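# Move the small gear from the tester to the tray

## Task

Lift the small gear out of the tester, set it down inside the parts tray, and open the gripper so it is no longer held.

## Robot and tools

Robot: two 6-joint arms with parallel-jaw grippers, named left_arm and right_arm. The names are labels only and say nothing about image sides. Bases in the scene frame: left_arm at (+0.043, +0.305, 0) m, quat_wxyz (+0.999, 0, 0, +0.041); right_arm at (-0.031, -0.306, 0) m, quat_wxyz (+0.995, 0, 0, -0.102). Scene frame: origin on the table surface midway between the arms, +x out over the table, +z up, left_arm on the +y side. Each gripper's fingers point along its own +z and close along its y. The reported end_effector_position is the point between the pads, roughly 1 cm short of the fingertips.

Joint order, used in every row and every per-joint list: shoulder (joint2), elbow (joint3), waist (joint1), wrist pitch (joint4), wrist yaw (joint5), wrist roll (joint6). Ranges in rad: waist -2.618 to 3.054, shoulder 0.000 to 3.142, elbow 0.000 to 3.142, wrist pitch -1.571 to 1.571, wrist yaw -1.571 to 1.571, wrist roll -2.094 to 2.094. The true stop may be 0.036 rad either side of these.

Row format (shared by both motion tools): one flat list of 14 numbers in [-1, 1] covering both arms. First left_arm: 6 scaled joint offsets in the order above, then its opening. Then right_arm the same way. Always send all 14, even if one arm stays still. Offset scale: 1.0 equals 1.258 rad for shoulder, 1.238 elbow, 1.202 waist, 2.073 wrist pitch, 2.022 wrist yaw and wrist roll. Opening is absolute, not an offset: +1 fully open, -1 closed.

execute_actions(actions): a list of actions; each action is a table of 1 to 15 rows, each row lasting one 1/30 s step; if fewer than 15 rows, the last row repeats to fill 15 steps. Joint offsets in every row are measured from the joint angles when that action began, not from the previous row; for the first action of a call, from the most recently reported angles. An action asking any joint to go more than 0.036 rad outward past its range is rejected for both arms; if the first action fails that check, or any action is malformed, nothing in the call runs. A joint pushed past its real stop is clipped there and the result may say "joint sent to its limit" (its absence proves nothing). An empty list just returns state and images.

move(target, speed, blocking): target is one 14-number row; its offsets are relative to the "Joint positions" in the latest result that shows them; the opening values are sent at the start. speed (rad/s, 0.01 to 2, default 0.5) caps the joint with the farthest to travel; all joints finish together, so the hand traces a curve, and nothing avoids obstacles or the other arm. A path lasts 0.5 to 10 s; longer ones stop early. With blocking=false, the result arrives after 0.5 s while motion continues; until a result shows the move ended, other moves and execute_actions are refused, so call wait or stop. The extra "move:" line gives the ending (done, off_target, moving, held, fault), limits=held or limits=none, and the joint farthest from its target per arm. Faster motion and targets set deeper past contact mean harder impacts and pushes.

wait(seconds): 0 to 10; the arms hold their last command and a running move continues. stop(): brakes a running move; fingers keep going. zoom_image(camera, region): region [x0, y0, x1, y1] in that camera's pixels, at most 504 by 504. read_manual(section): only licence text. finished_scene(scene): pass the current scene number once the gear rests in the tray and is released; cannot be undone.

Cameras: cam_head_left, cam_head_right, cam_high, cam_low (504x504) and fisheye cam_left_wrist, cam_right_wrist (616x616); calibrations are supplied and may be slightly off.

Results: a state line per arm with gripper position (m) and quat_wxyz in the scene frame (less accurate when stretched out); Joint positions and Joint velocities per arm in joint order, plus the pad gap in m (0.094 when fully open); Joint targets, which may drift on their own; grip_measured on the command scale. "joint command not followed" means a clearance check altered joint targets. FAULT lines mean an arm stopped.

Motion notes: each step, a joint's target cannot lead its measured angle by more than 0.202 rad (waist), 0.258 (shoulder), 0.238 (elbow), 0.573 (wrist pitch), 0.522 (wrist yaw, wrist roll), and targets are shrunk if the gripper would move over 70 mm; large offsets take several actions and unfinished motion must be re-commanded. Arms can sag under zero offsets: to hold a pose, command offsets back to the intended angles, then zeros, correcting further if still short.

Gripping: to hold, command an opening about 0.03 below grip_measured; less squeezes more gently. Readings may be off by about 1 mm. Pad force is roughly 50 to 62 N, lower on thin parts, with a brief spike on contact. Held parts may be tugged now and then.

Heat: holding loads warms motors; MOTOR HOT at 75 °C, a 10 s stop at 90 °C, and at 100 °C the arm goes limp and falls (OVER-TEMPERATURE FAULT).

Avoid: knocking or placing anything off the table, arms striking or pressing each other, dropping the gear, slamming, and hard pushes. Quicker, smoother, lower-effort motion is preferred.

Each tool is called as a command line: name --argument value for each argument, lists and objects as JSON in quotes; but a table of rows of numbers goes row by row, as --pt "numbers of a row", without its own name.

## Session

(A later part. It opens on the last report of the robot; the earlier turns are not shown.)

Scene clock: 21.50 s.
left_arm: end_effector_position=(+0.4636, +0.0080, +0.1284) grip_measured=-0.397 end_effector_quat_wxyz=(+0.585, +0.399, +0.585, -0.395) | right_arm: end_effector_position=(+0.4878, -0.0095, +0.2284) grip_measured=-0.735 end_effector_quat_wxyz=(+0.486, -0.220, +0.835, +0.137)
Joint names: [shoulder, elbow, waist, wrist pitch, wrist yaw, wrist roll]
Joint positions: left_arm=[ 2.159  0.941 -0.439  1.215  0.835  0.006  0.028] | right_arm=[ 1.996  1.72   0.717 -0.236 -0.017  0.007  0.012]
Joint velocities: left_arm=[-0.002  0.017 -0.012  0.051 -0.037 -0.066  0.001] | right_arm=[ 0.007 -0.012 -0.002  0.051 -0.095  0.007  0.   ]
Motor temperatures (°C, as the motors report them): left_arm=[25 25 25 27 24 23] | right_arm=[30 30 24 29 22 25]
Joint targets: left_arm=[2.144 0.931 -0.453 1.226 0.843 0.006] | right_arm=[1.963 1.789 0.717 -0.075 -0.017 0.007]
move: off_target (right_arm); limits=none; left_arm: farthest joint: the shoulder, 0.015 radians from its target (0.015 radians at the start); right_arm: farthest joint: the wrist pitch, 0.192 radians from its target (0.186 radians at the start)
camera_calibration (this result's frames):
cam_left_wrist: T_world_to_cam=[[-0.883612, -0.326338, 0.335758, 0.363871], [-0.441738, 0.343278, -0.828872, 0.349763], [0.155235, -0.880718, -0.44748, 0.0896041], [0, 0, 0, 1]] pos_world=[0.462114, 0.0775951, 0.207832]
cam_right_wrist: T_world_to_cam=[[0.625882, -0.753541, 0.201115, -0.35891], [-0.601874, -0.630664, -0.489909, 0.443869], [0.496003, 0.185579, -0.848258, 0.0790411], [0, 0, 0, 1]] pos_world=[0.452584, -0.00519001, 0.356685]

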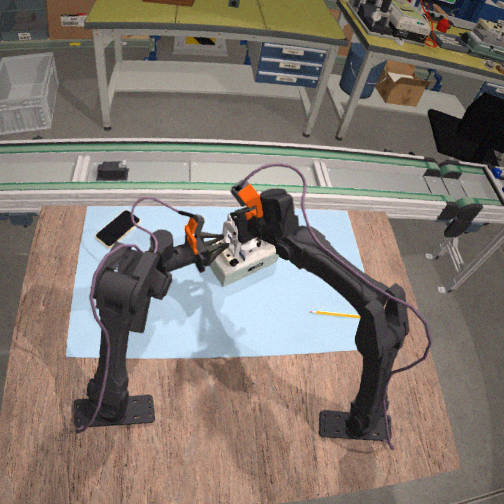

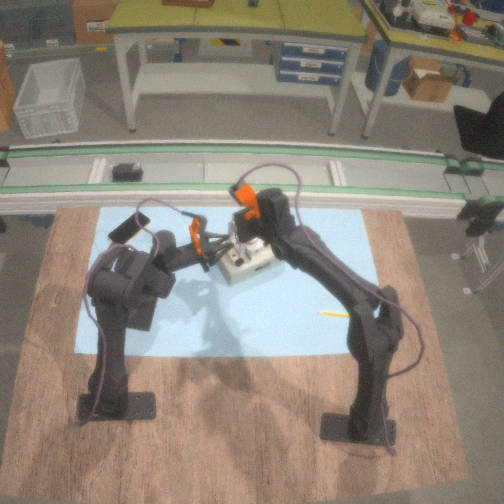

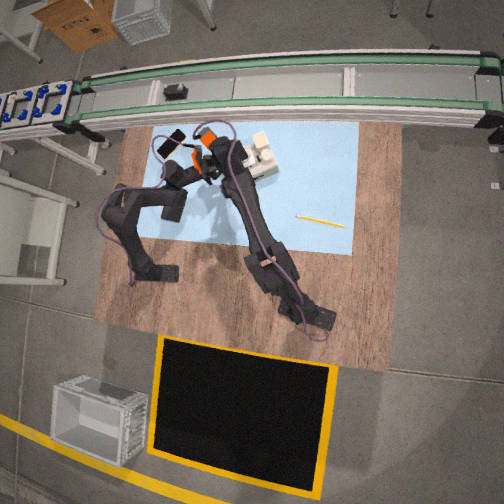

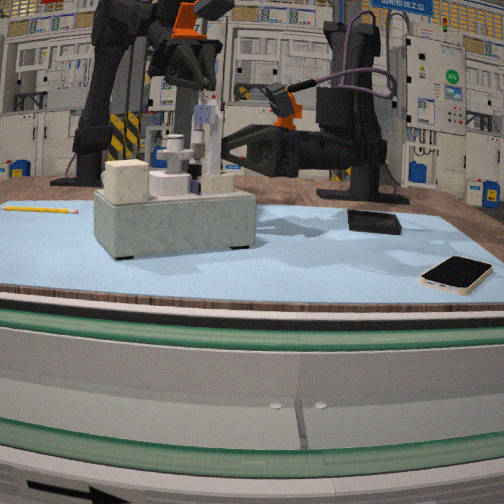

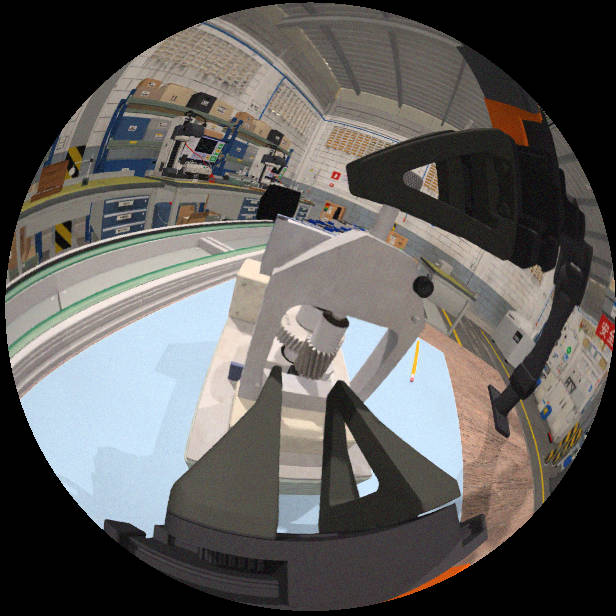

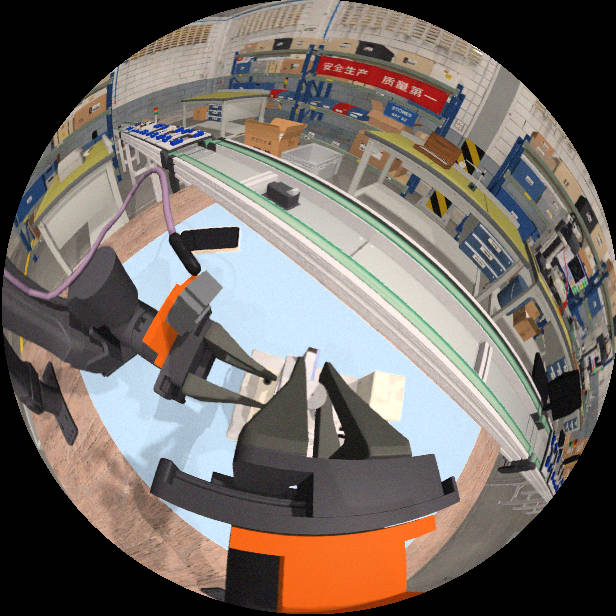

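move --target '[-0.045,0.005,-0.008,-0.02,0,0,-0.4,-0.03,0.07,0,0.09,0,0,-0.8]' --speed 0.1

move --target '[0.03,0.085,-0.045,-0.02,-0.04,0,-0.4,-0.03,0.07,0,0.09,0,0,-0.8]' --speed 0.1

zoom_image --camera "cam_left_wrist" --region '[220, 260, 420, 440]'

zoom_image --camera "cam_low" --region '[140, 60, 300, 220]'

Scene clock: 23.80 s.
left_arm: end_effector_position=(+0.4631, +0.0081, +0.1361) grip_measured=-0.397 end_effector_quat_wxyz=(+0.585, +0.399, +0.585, -0.396) | right_arm: end_effector_position=(+0.4878, -0.0095, +0.2283) grip_measured=-0.735 end_effector_quat_wxyz=(+0.485, -0.220, +0.835, +0.136)
Joint names: [shoulder, elbow, waist, wrist pitch, wrist yaw, wrist roll]
Joint positions: left_arm=[ 2.131  0.941 -0.439  1.186  0.835  0.006  0.028] | right_arm=[ 1.997  1.724  0.717 -0.242 -0.017  0.007  0.012]
Joint velocities: left_arm=[ 0.002 -0.012 -0.002  0.007  0.022  0.037  0.   ] | right_arm=[ 0.012 -0.012  0.007 -0.051 -0.022  0.007  0.   ]
Motor temperatures (°C, as the motors report them): left_arm=[26 25 25 27 24 23] | right_arm=[30 30 24 30 22 25]
Joint targets: left_arm=[2.102 0.947 -0.449 1.174 0.835 0.006] | right_arm=[1.964 1.793 0.717 -0.081 -0.017 0.007]
move: off_target (left_arm, right_arm); limits=none; left_arm: farthest joint: the shoulder, 0.029 radians from its target (0.057 radians at the start); right_arm: farthest joint: the wrist pitch, 0.192 radians from its target (0.186 radians at the start)
camera_calibration (this result's frames):
cam_left_wrist: T_world_to_cam=[[-0.883256, -0.326181, 0.336847, 0.360617], [-0.442791, 0.343888, -0.828056, 0.35629], [0.154258, -0.880538, -0.448171, 0.0937685], [0, 0, 0, 1]] pos_world=[0.461814, 0.0776691, 0.21558]
cam_right_wrist: T_world_to_cam=[[0.626417, -0.753241, 0.200575, -0.359017], [-0.603174, -0.631394, -0.487363, 0.443854], [0.493744, 0.18431, -0.849851, 0.0803555], [0, 0, 0, 1]] pos_world=[0.45294, -0.00498991, 0.356618]

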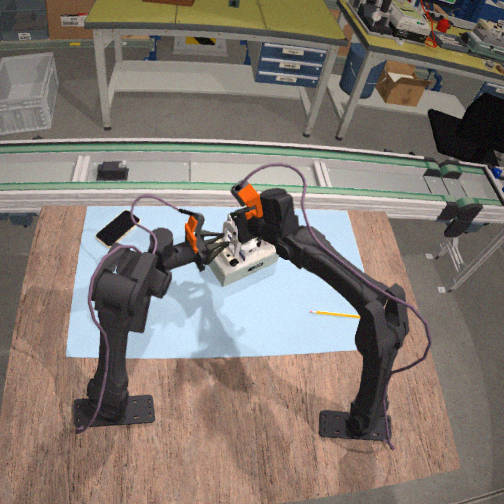

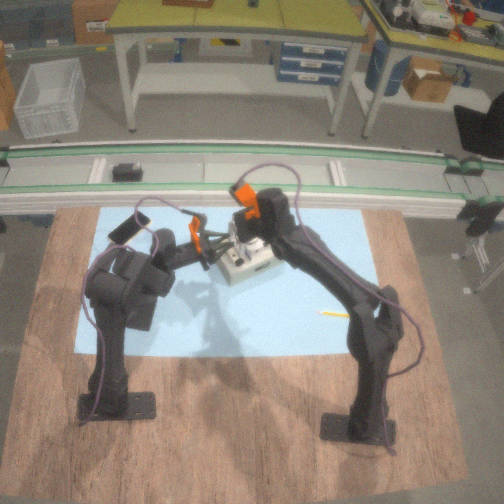

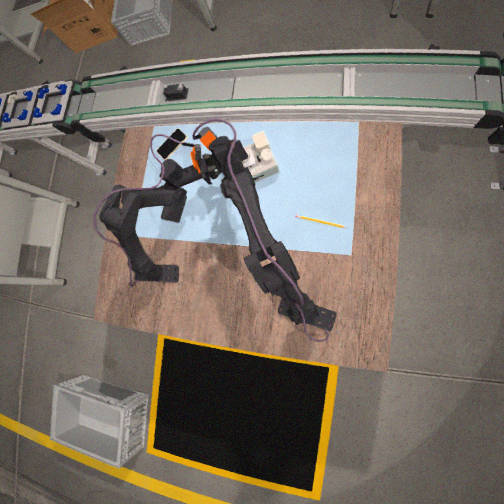

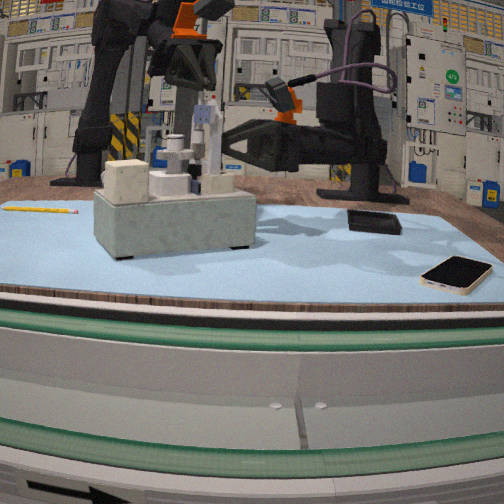

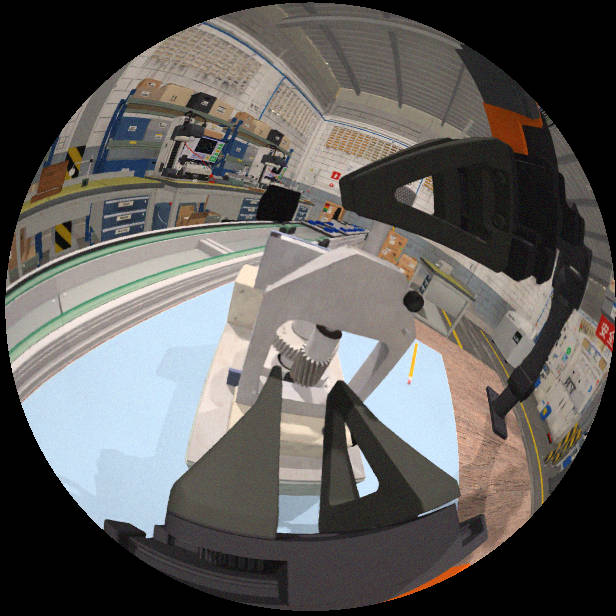

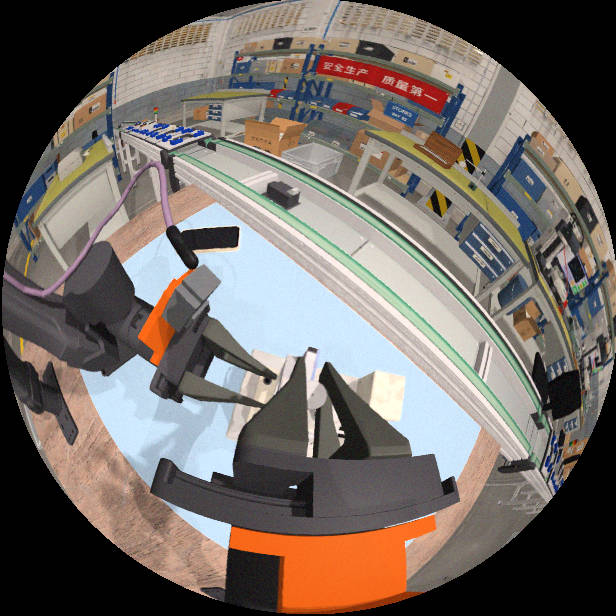

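Scene clock: 25.93 s.
left_arm: end_effector_position=(+0.4718, -0.0143, +0.1384) grip_measured=-0.397 end_effector_quat_wxyz=(+0.588, +0.397, +0.584, -0.393) | right_arm: end_effector_position=(+0.4878, -0.0094, +0.2287) grip_measured=-0.735 end_effector_quat_wxyz=(+0.484, -0.220, +0.836, +0.136)
Joint names: [shoulder, elbow, waist, wrist pitch, wrist yaw, wrist roll]
Joint positions: left_arm=[ 2.166  1.014 -0.487  1.153  0.781  0.006  0.028] | right_arm=[ 1.998  1.729  0.717 -0.248 -0.017  0.007  0.012]
Joint velocities: left_arm=[ 0.002 -0.012 -0.002  0.022 -0.022  0.051 -0.001] | right_arm=[ 0.002 -0.017 -0.012 -0.007  0.022 -0.022 -0.001]
Motor temperatures (°C, as the motors report them): left_arm=[26 25 25 27 24 23] | right_arm=[31 30 24 30 22 25]
Joint targets: left_arm=[2.169 1.046 -0.494 1.144 0.754 0.006] | right_arm=[1.965 1.798 0.717 -0.086 -0.017 0.007]
move: off_target (left_arm, right_arm); limits=none; left_arm: farthest joint: the elbow, 0.032 radians from its target (0.105 radians at the start); right_arm: farthest joint: the wrist pitch, 0.193 radians from its target (0.186 radians at the start)
camera_calibration (this result's frames):
cam_left_wrist: T_world_to_cam=[[-0.883262, -0.331073, 0.332022, 0.360822], [-0.4397, 0.338951, -0.831731, 0.368731], [0.162824, -0.880626, -0.444956, 0.0692266], [0, 0, 0, 1]] pos_world=[0.46956, 0.0554395, 0.217686]
cam_right_wrist: T_world_to_cam=[[0.626817, -0.753016, 0.200169, -0.35921], [-0.604145, -0.631939, -0.48545, 0.444121], [0.492047, 0.183357, -0.851041, 0.081805], [0, 0, 0, 1]] pos_world=[0.45322, -0.00483294, 0.35712]

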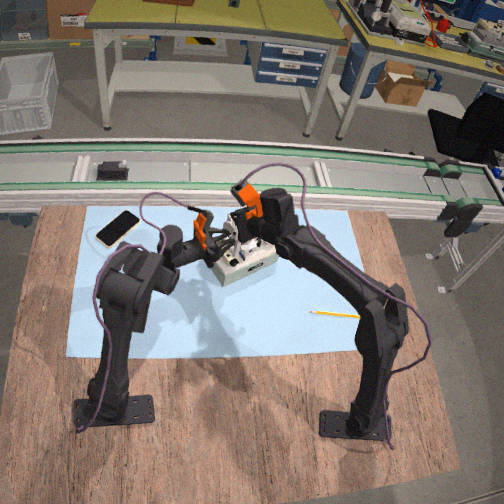

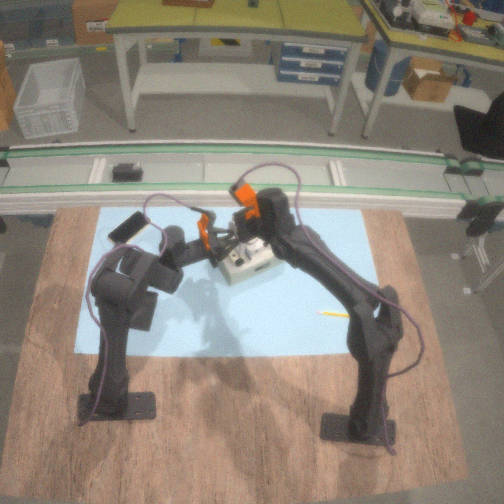

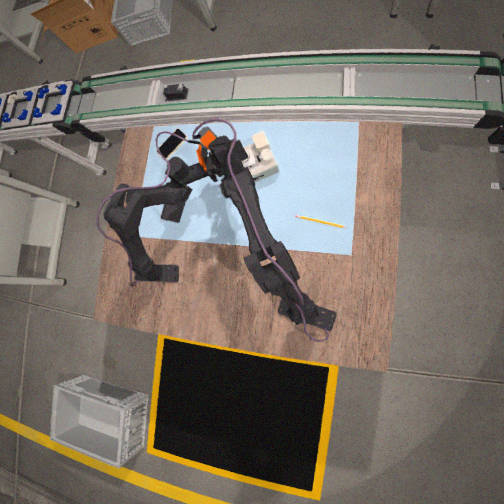

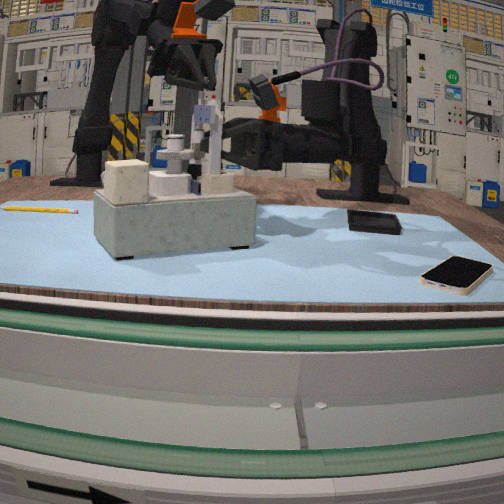

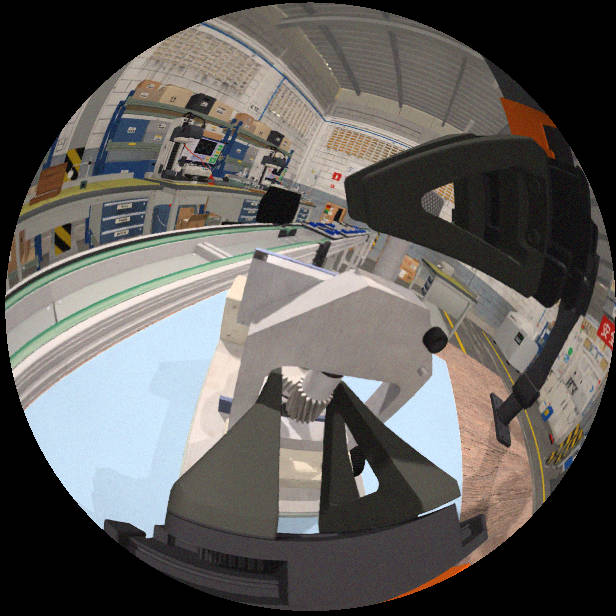

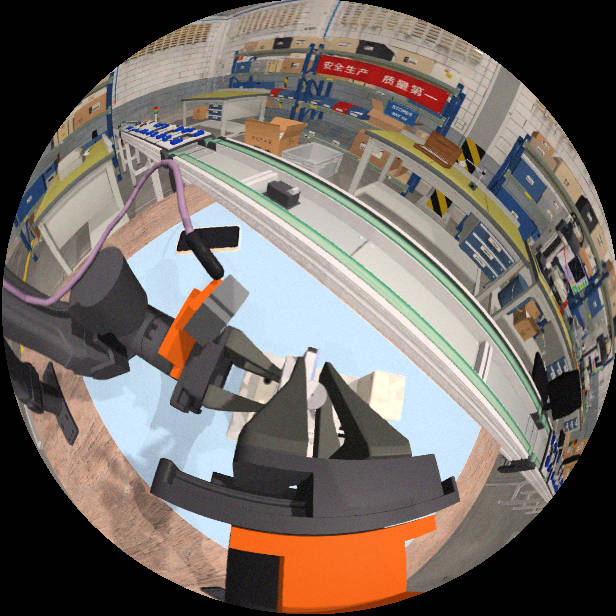

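Region (220, 260, 420, 440) of cam_left_wrist's 616x616 image, scaled by 2.520, with more detail than that image has; it fills the top 454 rows of this view, and the rest is white.

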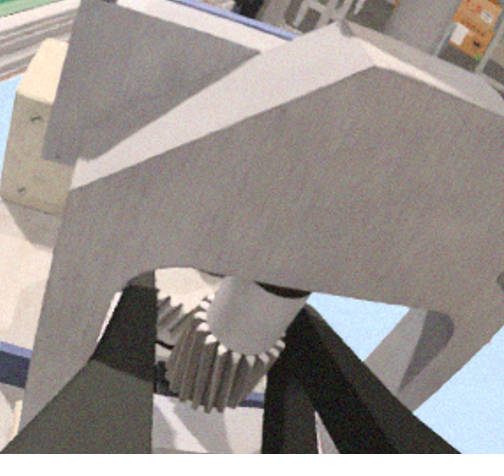

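Region (140, 60, 300, 220) of cam_low's 504x504 image, scaled by 3.150, with more detail than that image has.

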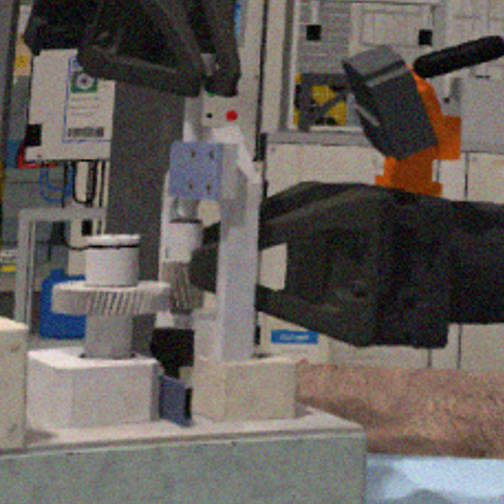

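move --target '[0.019,0.065,-0.025,-0.011,-0.025,0,-0.4,-0.03,0.06,0,0.08,0,0,-0.8]' --speed 0.08

move --target '[0,0.025,-0.004,0,-0.01,0,-0.72,-0.03,0.06,0,0.08,0,0,-0.8]' --speed 0.08

zoom_image --camera "cam_low" --region '[140, 60, 300, 220]'

Scene clock: 28.43 s.
left_arm: end_effector_position=(+0.4733, -0.0281, +0.1406) grip_measured=-0.398 end_effector_quat_wxyz=(+0.588, +0.402, +0.578, -0.397) | right_arm: end_effector_position=(+0.4878, -0.0095, +0.2280) grip_measured=-0.735 end_effector_quat_wxyz=(+0.483, -0.220, +0.837, +0.136)
Joint names: [shoulder, elbow, waist, wrist pitch, wrist yaw, wrist roll]
Joint positions: left_arm=[ 2.186  1.057 -0.512  1.141  0.771  0.006  0.028] | right_arm=[ 2.     1.731  0.717 -0.251 -0.017  0.007  0.012]
Joint velocities: left_arm=[-0.022 -0.002 -0.002 -0.007  0.022 -0.037 -0.   ] | right_arm=[ 0.007  0.002 -0.007 -0.022 -0.007  0.037  0.   ]
Motor temperatures (°C, as the motors report them): left_arm=[26 25 25 28 24 23] | right_arm=[31 31 24 30 22 25]
Joint targets: left_arm=[2.189 1.095 -0.517 1.131 0.730 0.006] | right_arm=[1.964 1.798 0.717 -0.095 -0.017 0.007]
move: off_target (left_arm, right_arm); limits=none; left_arm: farthest joint: the wrist yaw, 0.041 radians from its target (0.050 radians at the start); right_arm: farthest joint: the wrist pitch, 0.169 radians from its target (0.166 radians at the start)
camera_calibration (this result's frames):
cam_left_wrist: T_world_to_cam=[[-0.891066, -0.315955, 0.325843, 0.361799], [-0.427412, 0.342583, -0.836634, 0.37083], [0.15271, -0.884765, -0.440307, 0.0618638], [0, 0, 0, 1]] pos_world=[0.471437, 0.042007, 0.219598]
cam_right_wrist: T_world_to_cam=[[0.627349, -0.752717, 0.199626, -0.359195], [-0.605433, -0.632663, -0.482896, 0.443799], [0.48978, 0.182084, -0.85262, 0.0826415], [0, 0, 0, 1]] pos_world=[0.453555, -0.00464455, 0.356475]

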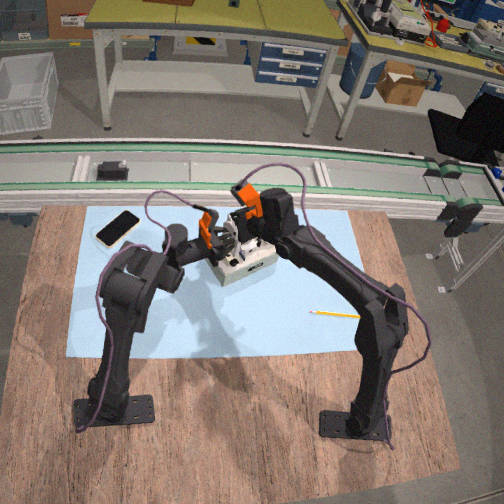

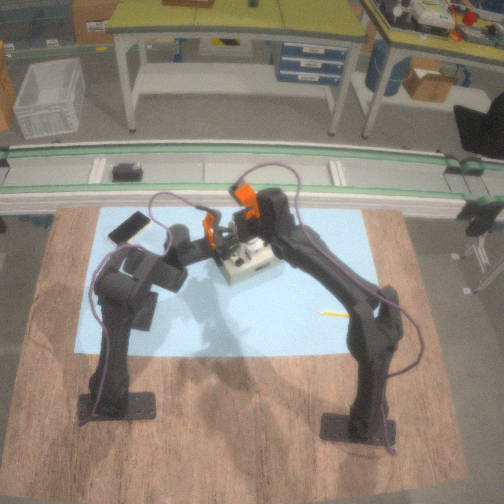

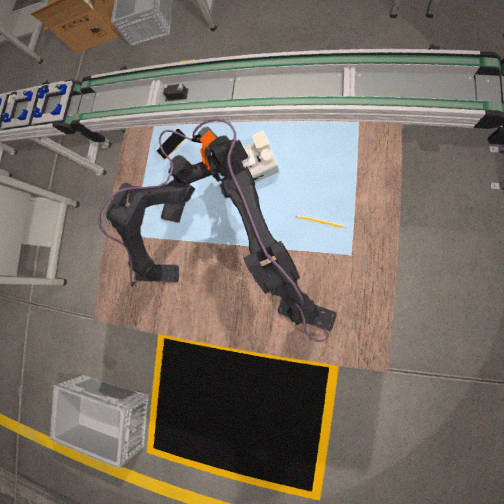

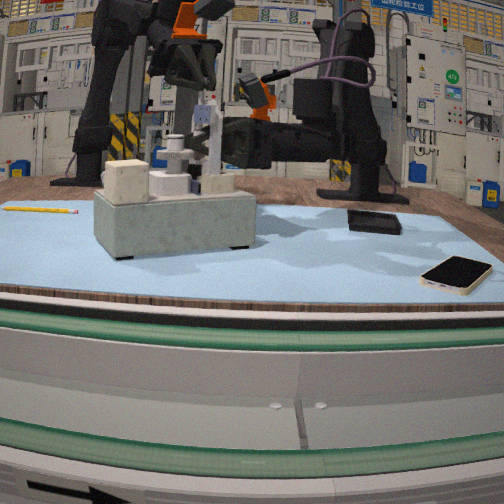

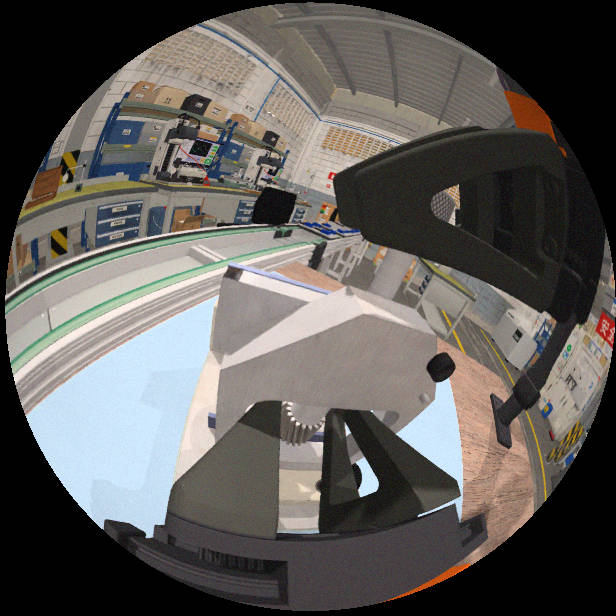

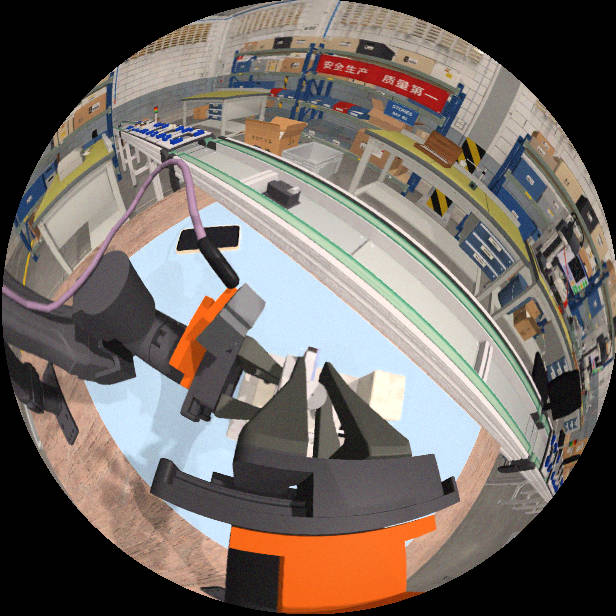

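Scene clock: 30.73 s.
left_arm: end_effector_position=(+0.4726, -0.0283, +0.1406) grip_measured=-0.636 end_effector_quat_wxyz=(+0.588, +0.403, +0.577, -0.398) | right_arm: end_effector_position=(+0.4879, -0.0094, +0.2279) grip_measured=-0.735 end_effector_quat_wxyz=(+0.482, -0.220, +0.837, +0.135)
Joint names: [shoulder, elbow, waist, wrist pitch, wrist yaw, wrist roll]
Joint positions: left_arm=[ 2.186  1.057 -0.512  1.141  0.775  0.006  0.017] | right_arm=[ 2.001  1.734  0.717 -0.255 -0.017  0.007  0.012]
Joint velocities: left_arm=[ 0.012  0.002 -0.022  0.051 -0.051  0.022  0.   ] | right_arm=[ 0.002  0.007 -0.007 -0.037 -0.007 -0.007  0.001]
Motor temperatures (°C, as the motors report them): left_arm=[27 25 25 28 24 23] | right_arm=[32 31 24 31 22 25]
Joint targets: left_arm=[2.186 1.088 -0.517 1.141 0.751 0.006] | right_arm=[1.965 1.800 0.717 -0.097 -0.017 0.007]
move: off_target (left_arm, right_arm); limits=none; left_arm: farthest joint: the elbow, 0.031 radians from its target (0.031 radians at the start); right_arm: farthest joint: the wrist pitch, 0.170 radians from its target (0.166 radians at the start)
camera_calibration (this result's frames):
cam_left_wrist: T_world_to_cam=[[-0.89239, -0.312227, 0.325812, 0.36183], [-0.425954, 0.34441, -0.836627, 0.369981], [0.149005, -0.885379, -0.440343, 0.0634689], [0, 0, 0, 1]] pos_world=[0.471032, 0.0417423, 0.219595]
cam_right_wrist: T_world_to_cam=[[0.62768, -0.752531, 0.199285, -0.359275], [-0.606235, -0.633113, -0.481297, 0.443838], [0.488361, 0.181287, -0.853603, 0.0834759], [0, 0, 0, 1]] pos_world=[0.453814, -0.00449925, 0.356472]

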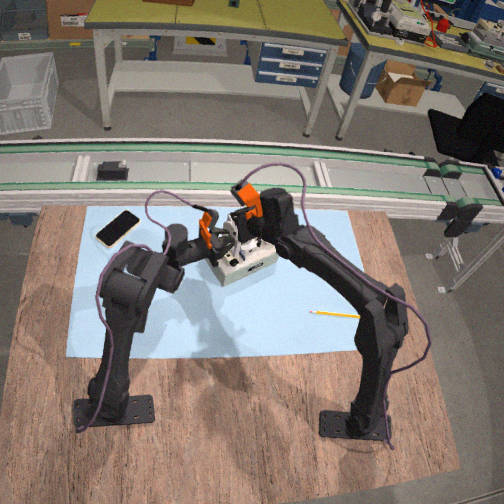

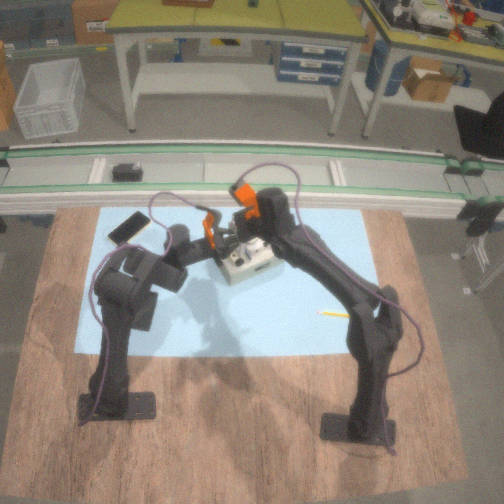

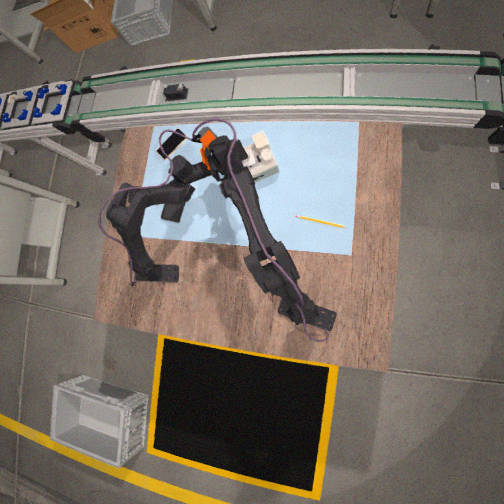

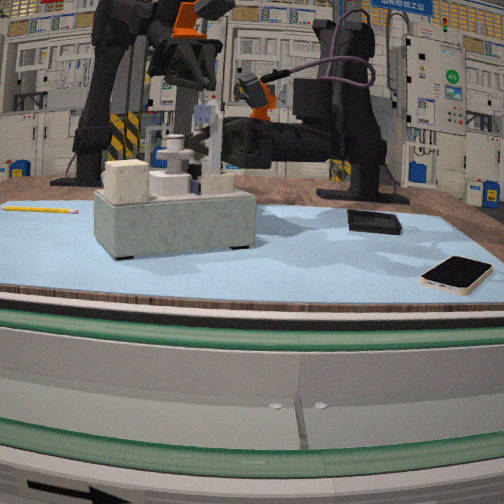

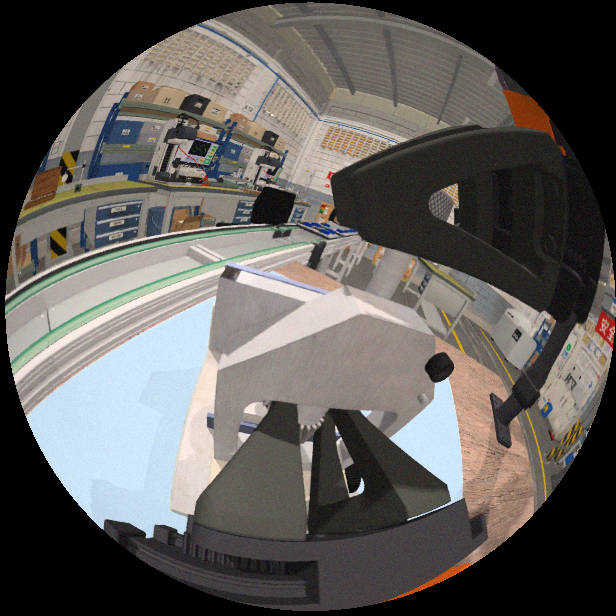

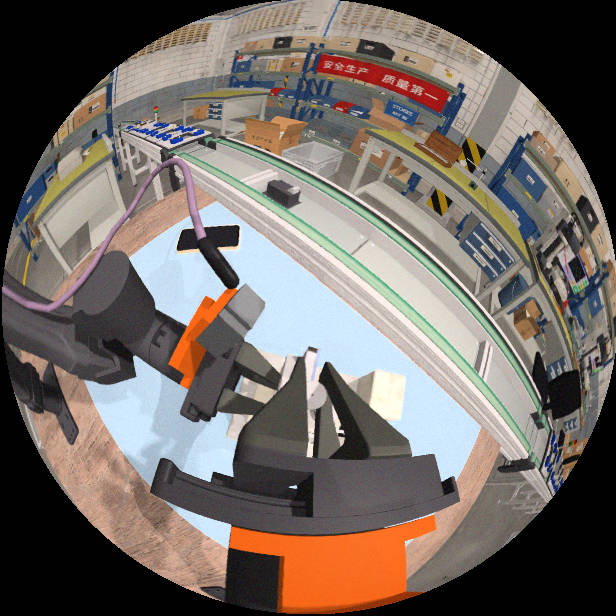

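Region (140, 60, 300, 220) of cam_low's 504x504 image, scaled by 3.150, with more detail than that image has.

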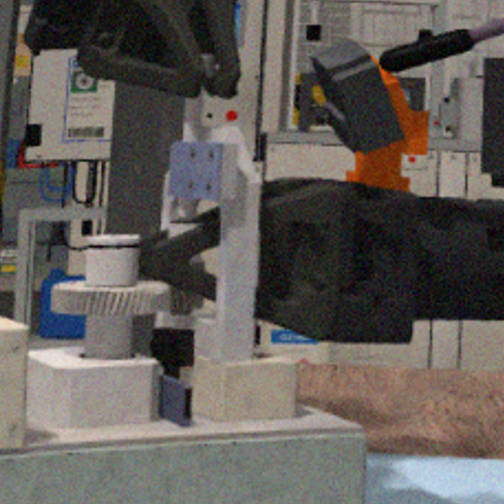

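move --target '[-0.03,0.025,0,-0.015,0,0,-0.68,-0.04,0.07,0,0.1,0,0,-0.8]' --speed 0.08

move --target '[-0.06,-0.075,0.065,0.025,0.035,0,-0.68,-0.04,0.07,0,0.1,0,0,-0.8]' --speed 0.1

zoom_image --camera "cam_low" --region '[140, 60, 300, 220]'

Scene clock: 33.90 s.
left_arm: end_effector_position=(+0.4726, -0.0284, +0.1406) grip_measured=-0.636 end_effector_quat_wxyz=(+0.584, +0.403, +0.580, -0.399) | right_arm: end_effector_position=(+0.4879, -0.0094, +0.2277) grip_measured=-0.735 end_effector_quat_wxyz=(+0.481, -0.220, +0.838, +0.135)
Joint names: [shoulder, elbow, waist, wrist pitch, wrist yaw, wrist roll]
Joint positions: left_arm=[ 2.18   1.058 -0.512  1.124  0.776  0.007  0.017] | right_arm=[ 2.002  1.736  0.717 -0.258 -0.017  0.007  0.012]
Joint velocities: left_arm=[-0.007 -0.007  0.002  0.037  0.037 -0.037 -0.001] | right_arm=[-0.007  0.007 -0.007  0.022  0.051  0.037  0.001]
Motor temperatures (°C, as the motors report them): left_arm=[27 26 25 28 24 23] | right_arm=[32 31 24 31 22 25]
Joint targets: left_arm=[2.148 1.088 -0.512 1.109 0.776 0.006] | right_arm=[1.963 1.799 0.717 -0.100 -0.017 0.007]
move: off_target (left_arm, right_arm); limits=none; left_arm: farthest joint: the shoulder, 0.032 radians from its target (0.038 radians at the start); right_arm: farthest joint: the wrist pitch, 0.210 radians from its target (0.208 radians at the start)
camera_calibration (this result's frames):
cam_left_wrist: T_world_to_cam=[[-0.889781, -0.312957, 0.332187, 0.359629], [-0.432909, 0.348306, -0.831428, 0.372675], [0.144499, -0.883595, -0.445398, 0.0662794], [0, 0, 0, 1]] pos_world=[0.471748, 0.0413078, 0.219909]
cam_right_wrist: T_world_to_cam=[[0.627945, -0.752382, 0.199013, -0.359297], [-0.606874, -0.633472, -0.480017, 0.443748], [0.487225, 0.180649, -0.854387, 0.0840156], [0, 0, 0, 1]] pos_world=[0.453984, -0.00440395, 0.356293]

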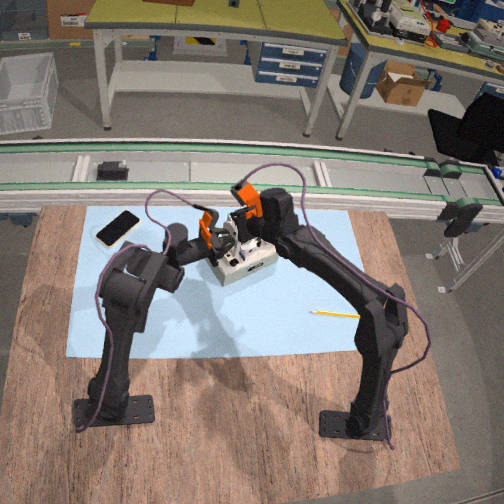

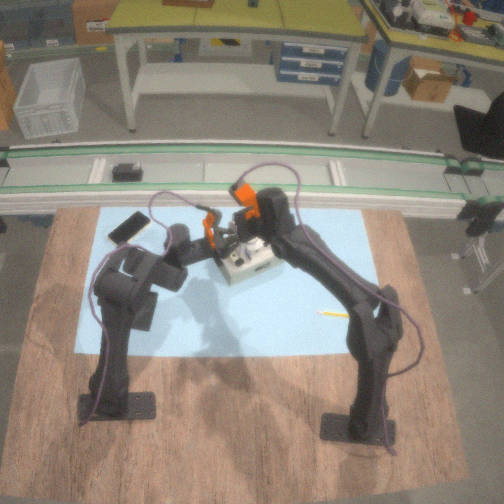

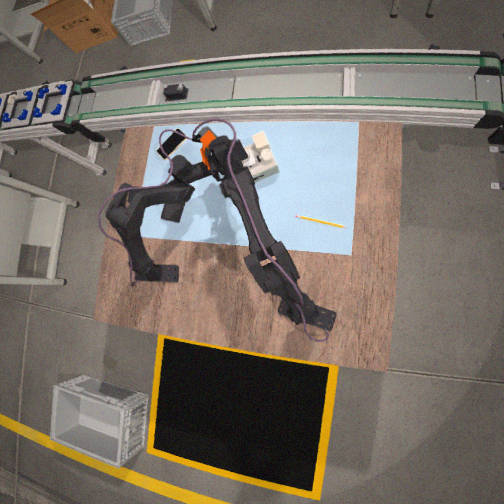

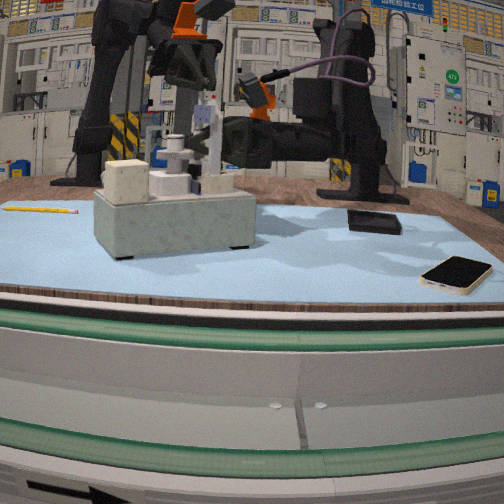

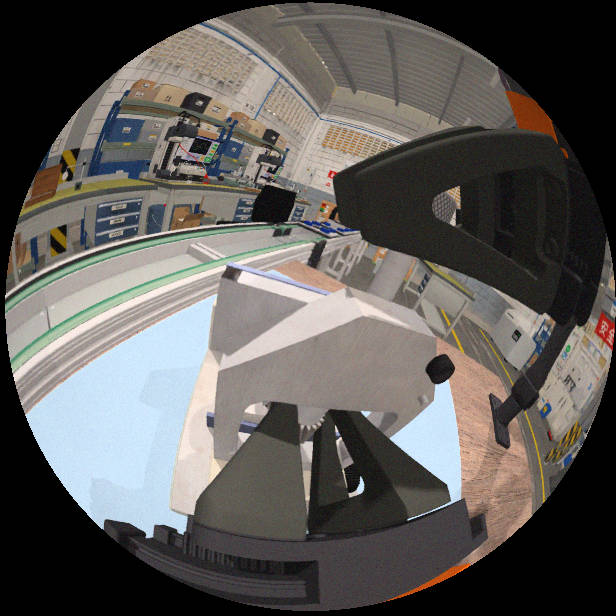

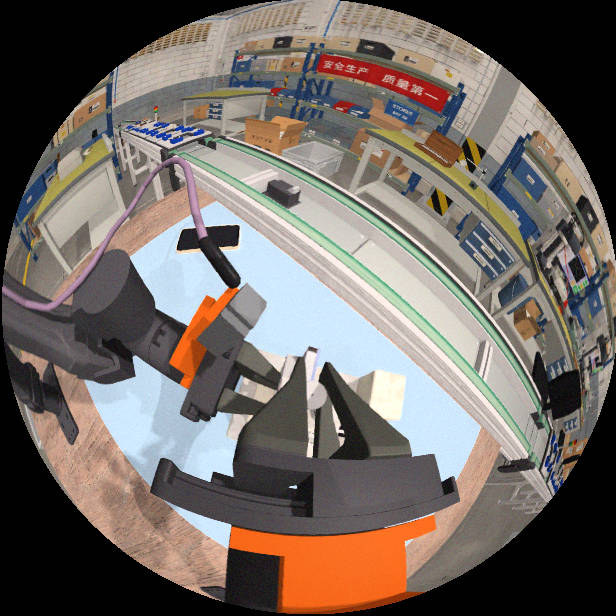

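Scene clock: 36.37 s.
left_arm: end_effector_position=(+0.4664, +0.0028, +0.1363) grip_measured=-0.636 end_effector_quat_wxyz=(+0.578, +0.400, +0.588, -0.400) | right_arm: end_effector_position=(+0.4877, -0.0094, +0.2319) grip_measured=-0.735 end_effector_quat_wxyz=(+0.483, -0.220, +0.836, +0.136)
Joint names: [shoulder, elbow, waist, wrist pitch, wrist yaw, wrist roll]
Joint positions: left_arm=[ 2.137  0.971 -0.446  1.146  0.838  0.007  0.017] | right_arm=[ 1.998  1.743  0.717 -0.263 -0.018  0.007  0.012]
Joint velocities: left_arm=[ 0.002  0.022 -0.007  0.037  0.007 -0.007 -0.001] | right_arm=[-0.007  0.002  0.012 -0.022 -0.037 -0.051 -0.001]
Motor temperatures (°C, as the motors report them): left_arm=[28 25 25 28 24 23] | right_arm=[33 32 24 32 22 25]
Joint targets: left_arm=[2.105 0.966 -0.434 1.176 0.847 0.006] | right_arm=[1.962 1.805 0.717 -0.097 -0.017 0.007]
move: off_target (left_arm, right_arm); limits=none; left_arm: farthest joint: the shoulder, 0.032 radians from its target (0.076 radians at the start); right_arm: farthest joint: the wrist pitch, 0.213 radians from its target (0.207 radians at the start)
camera_calibration (this result's frames):
cam_left_wrist: T_world_to_cam=[[-0.881814, -0.319258, 0.347099, 0.359656], [-0.450524, 0.352736, -0.820125, 0.362235], [0.139397, -0.879575, -0.454881, 0.0965118], [0, 0, 0, 1]] pos_world=[0.466892, 0.0719386, 0.216143]
cam_right_wrist: T_world_to_cam=[[0.627619, -0.752517, 0.199533, -0.359925], [-0.60446, -0.632542, -0.48427, 0.445456], [0.490635, 0.183327, -0.851862, 0.0854216], [0, 0, 0, 1]] pos_world=[0.453245, -0.00473936, 0.360306]

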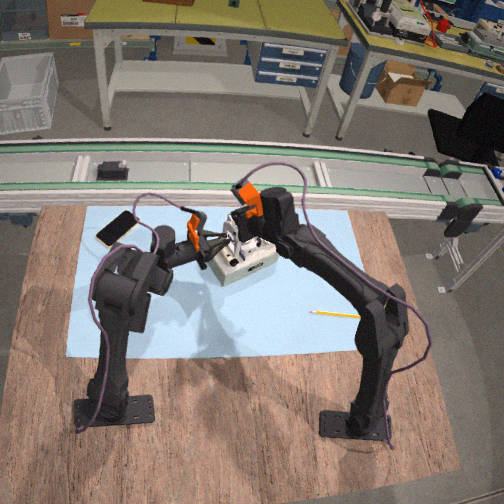

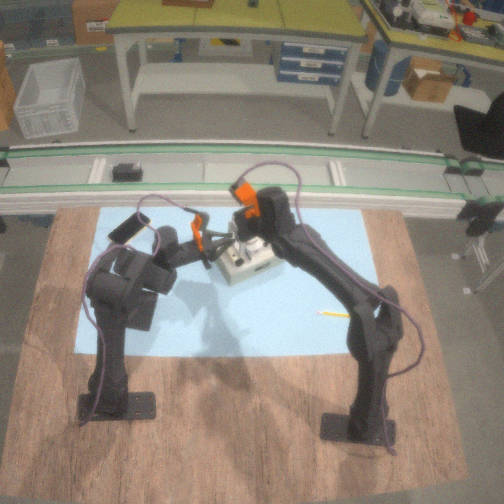

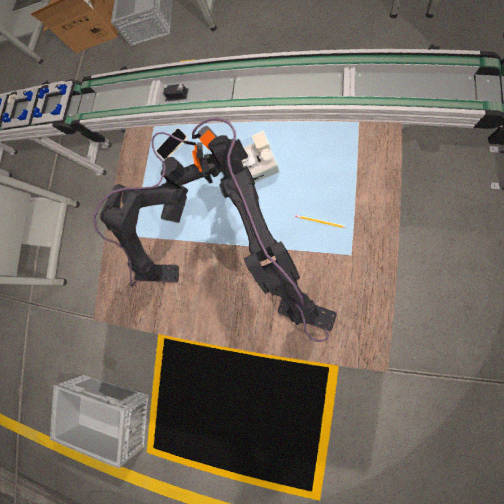

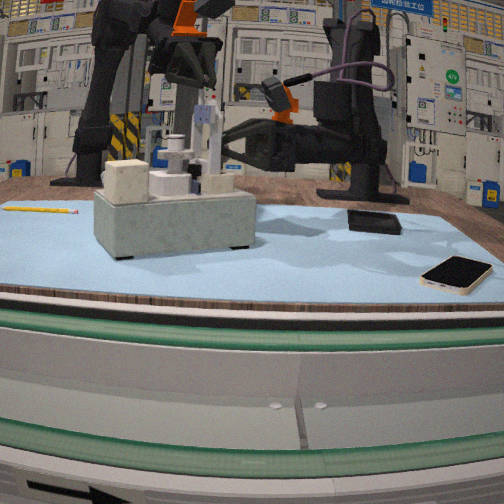

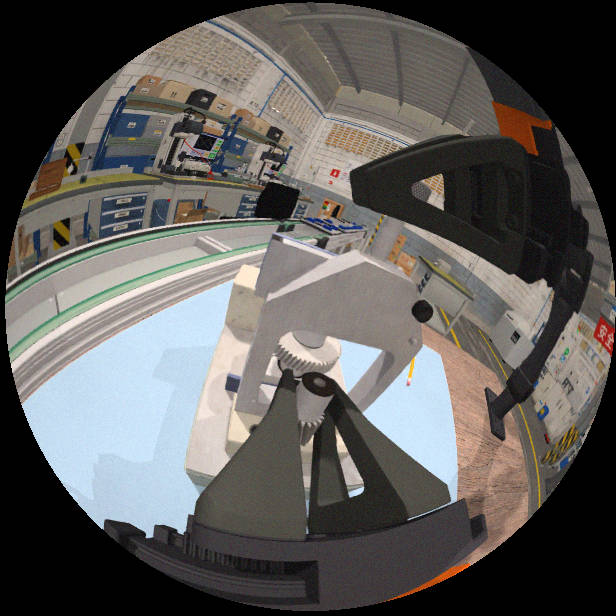

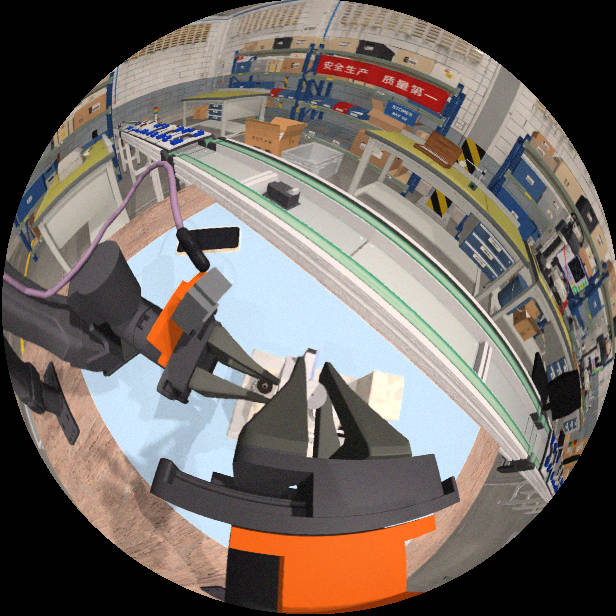

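Region (140, 60, 300, 220) of cam_low's 504x504 image, scaled by 3.150, with more detail than that image has.

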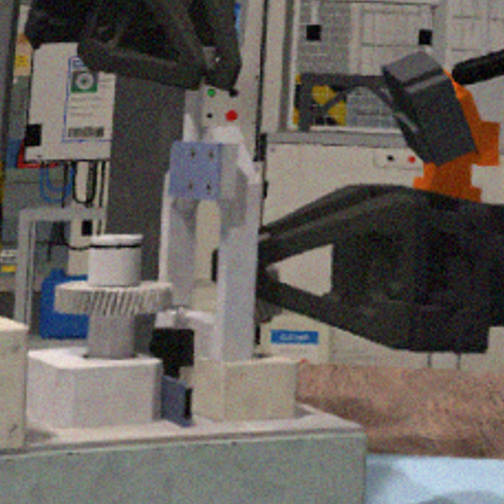

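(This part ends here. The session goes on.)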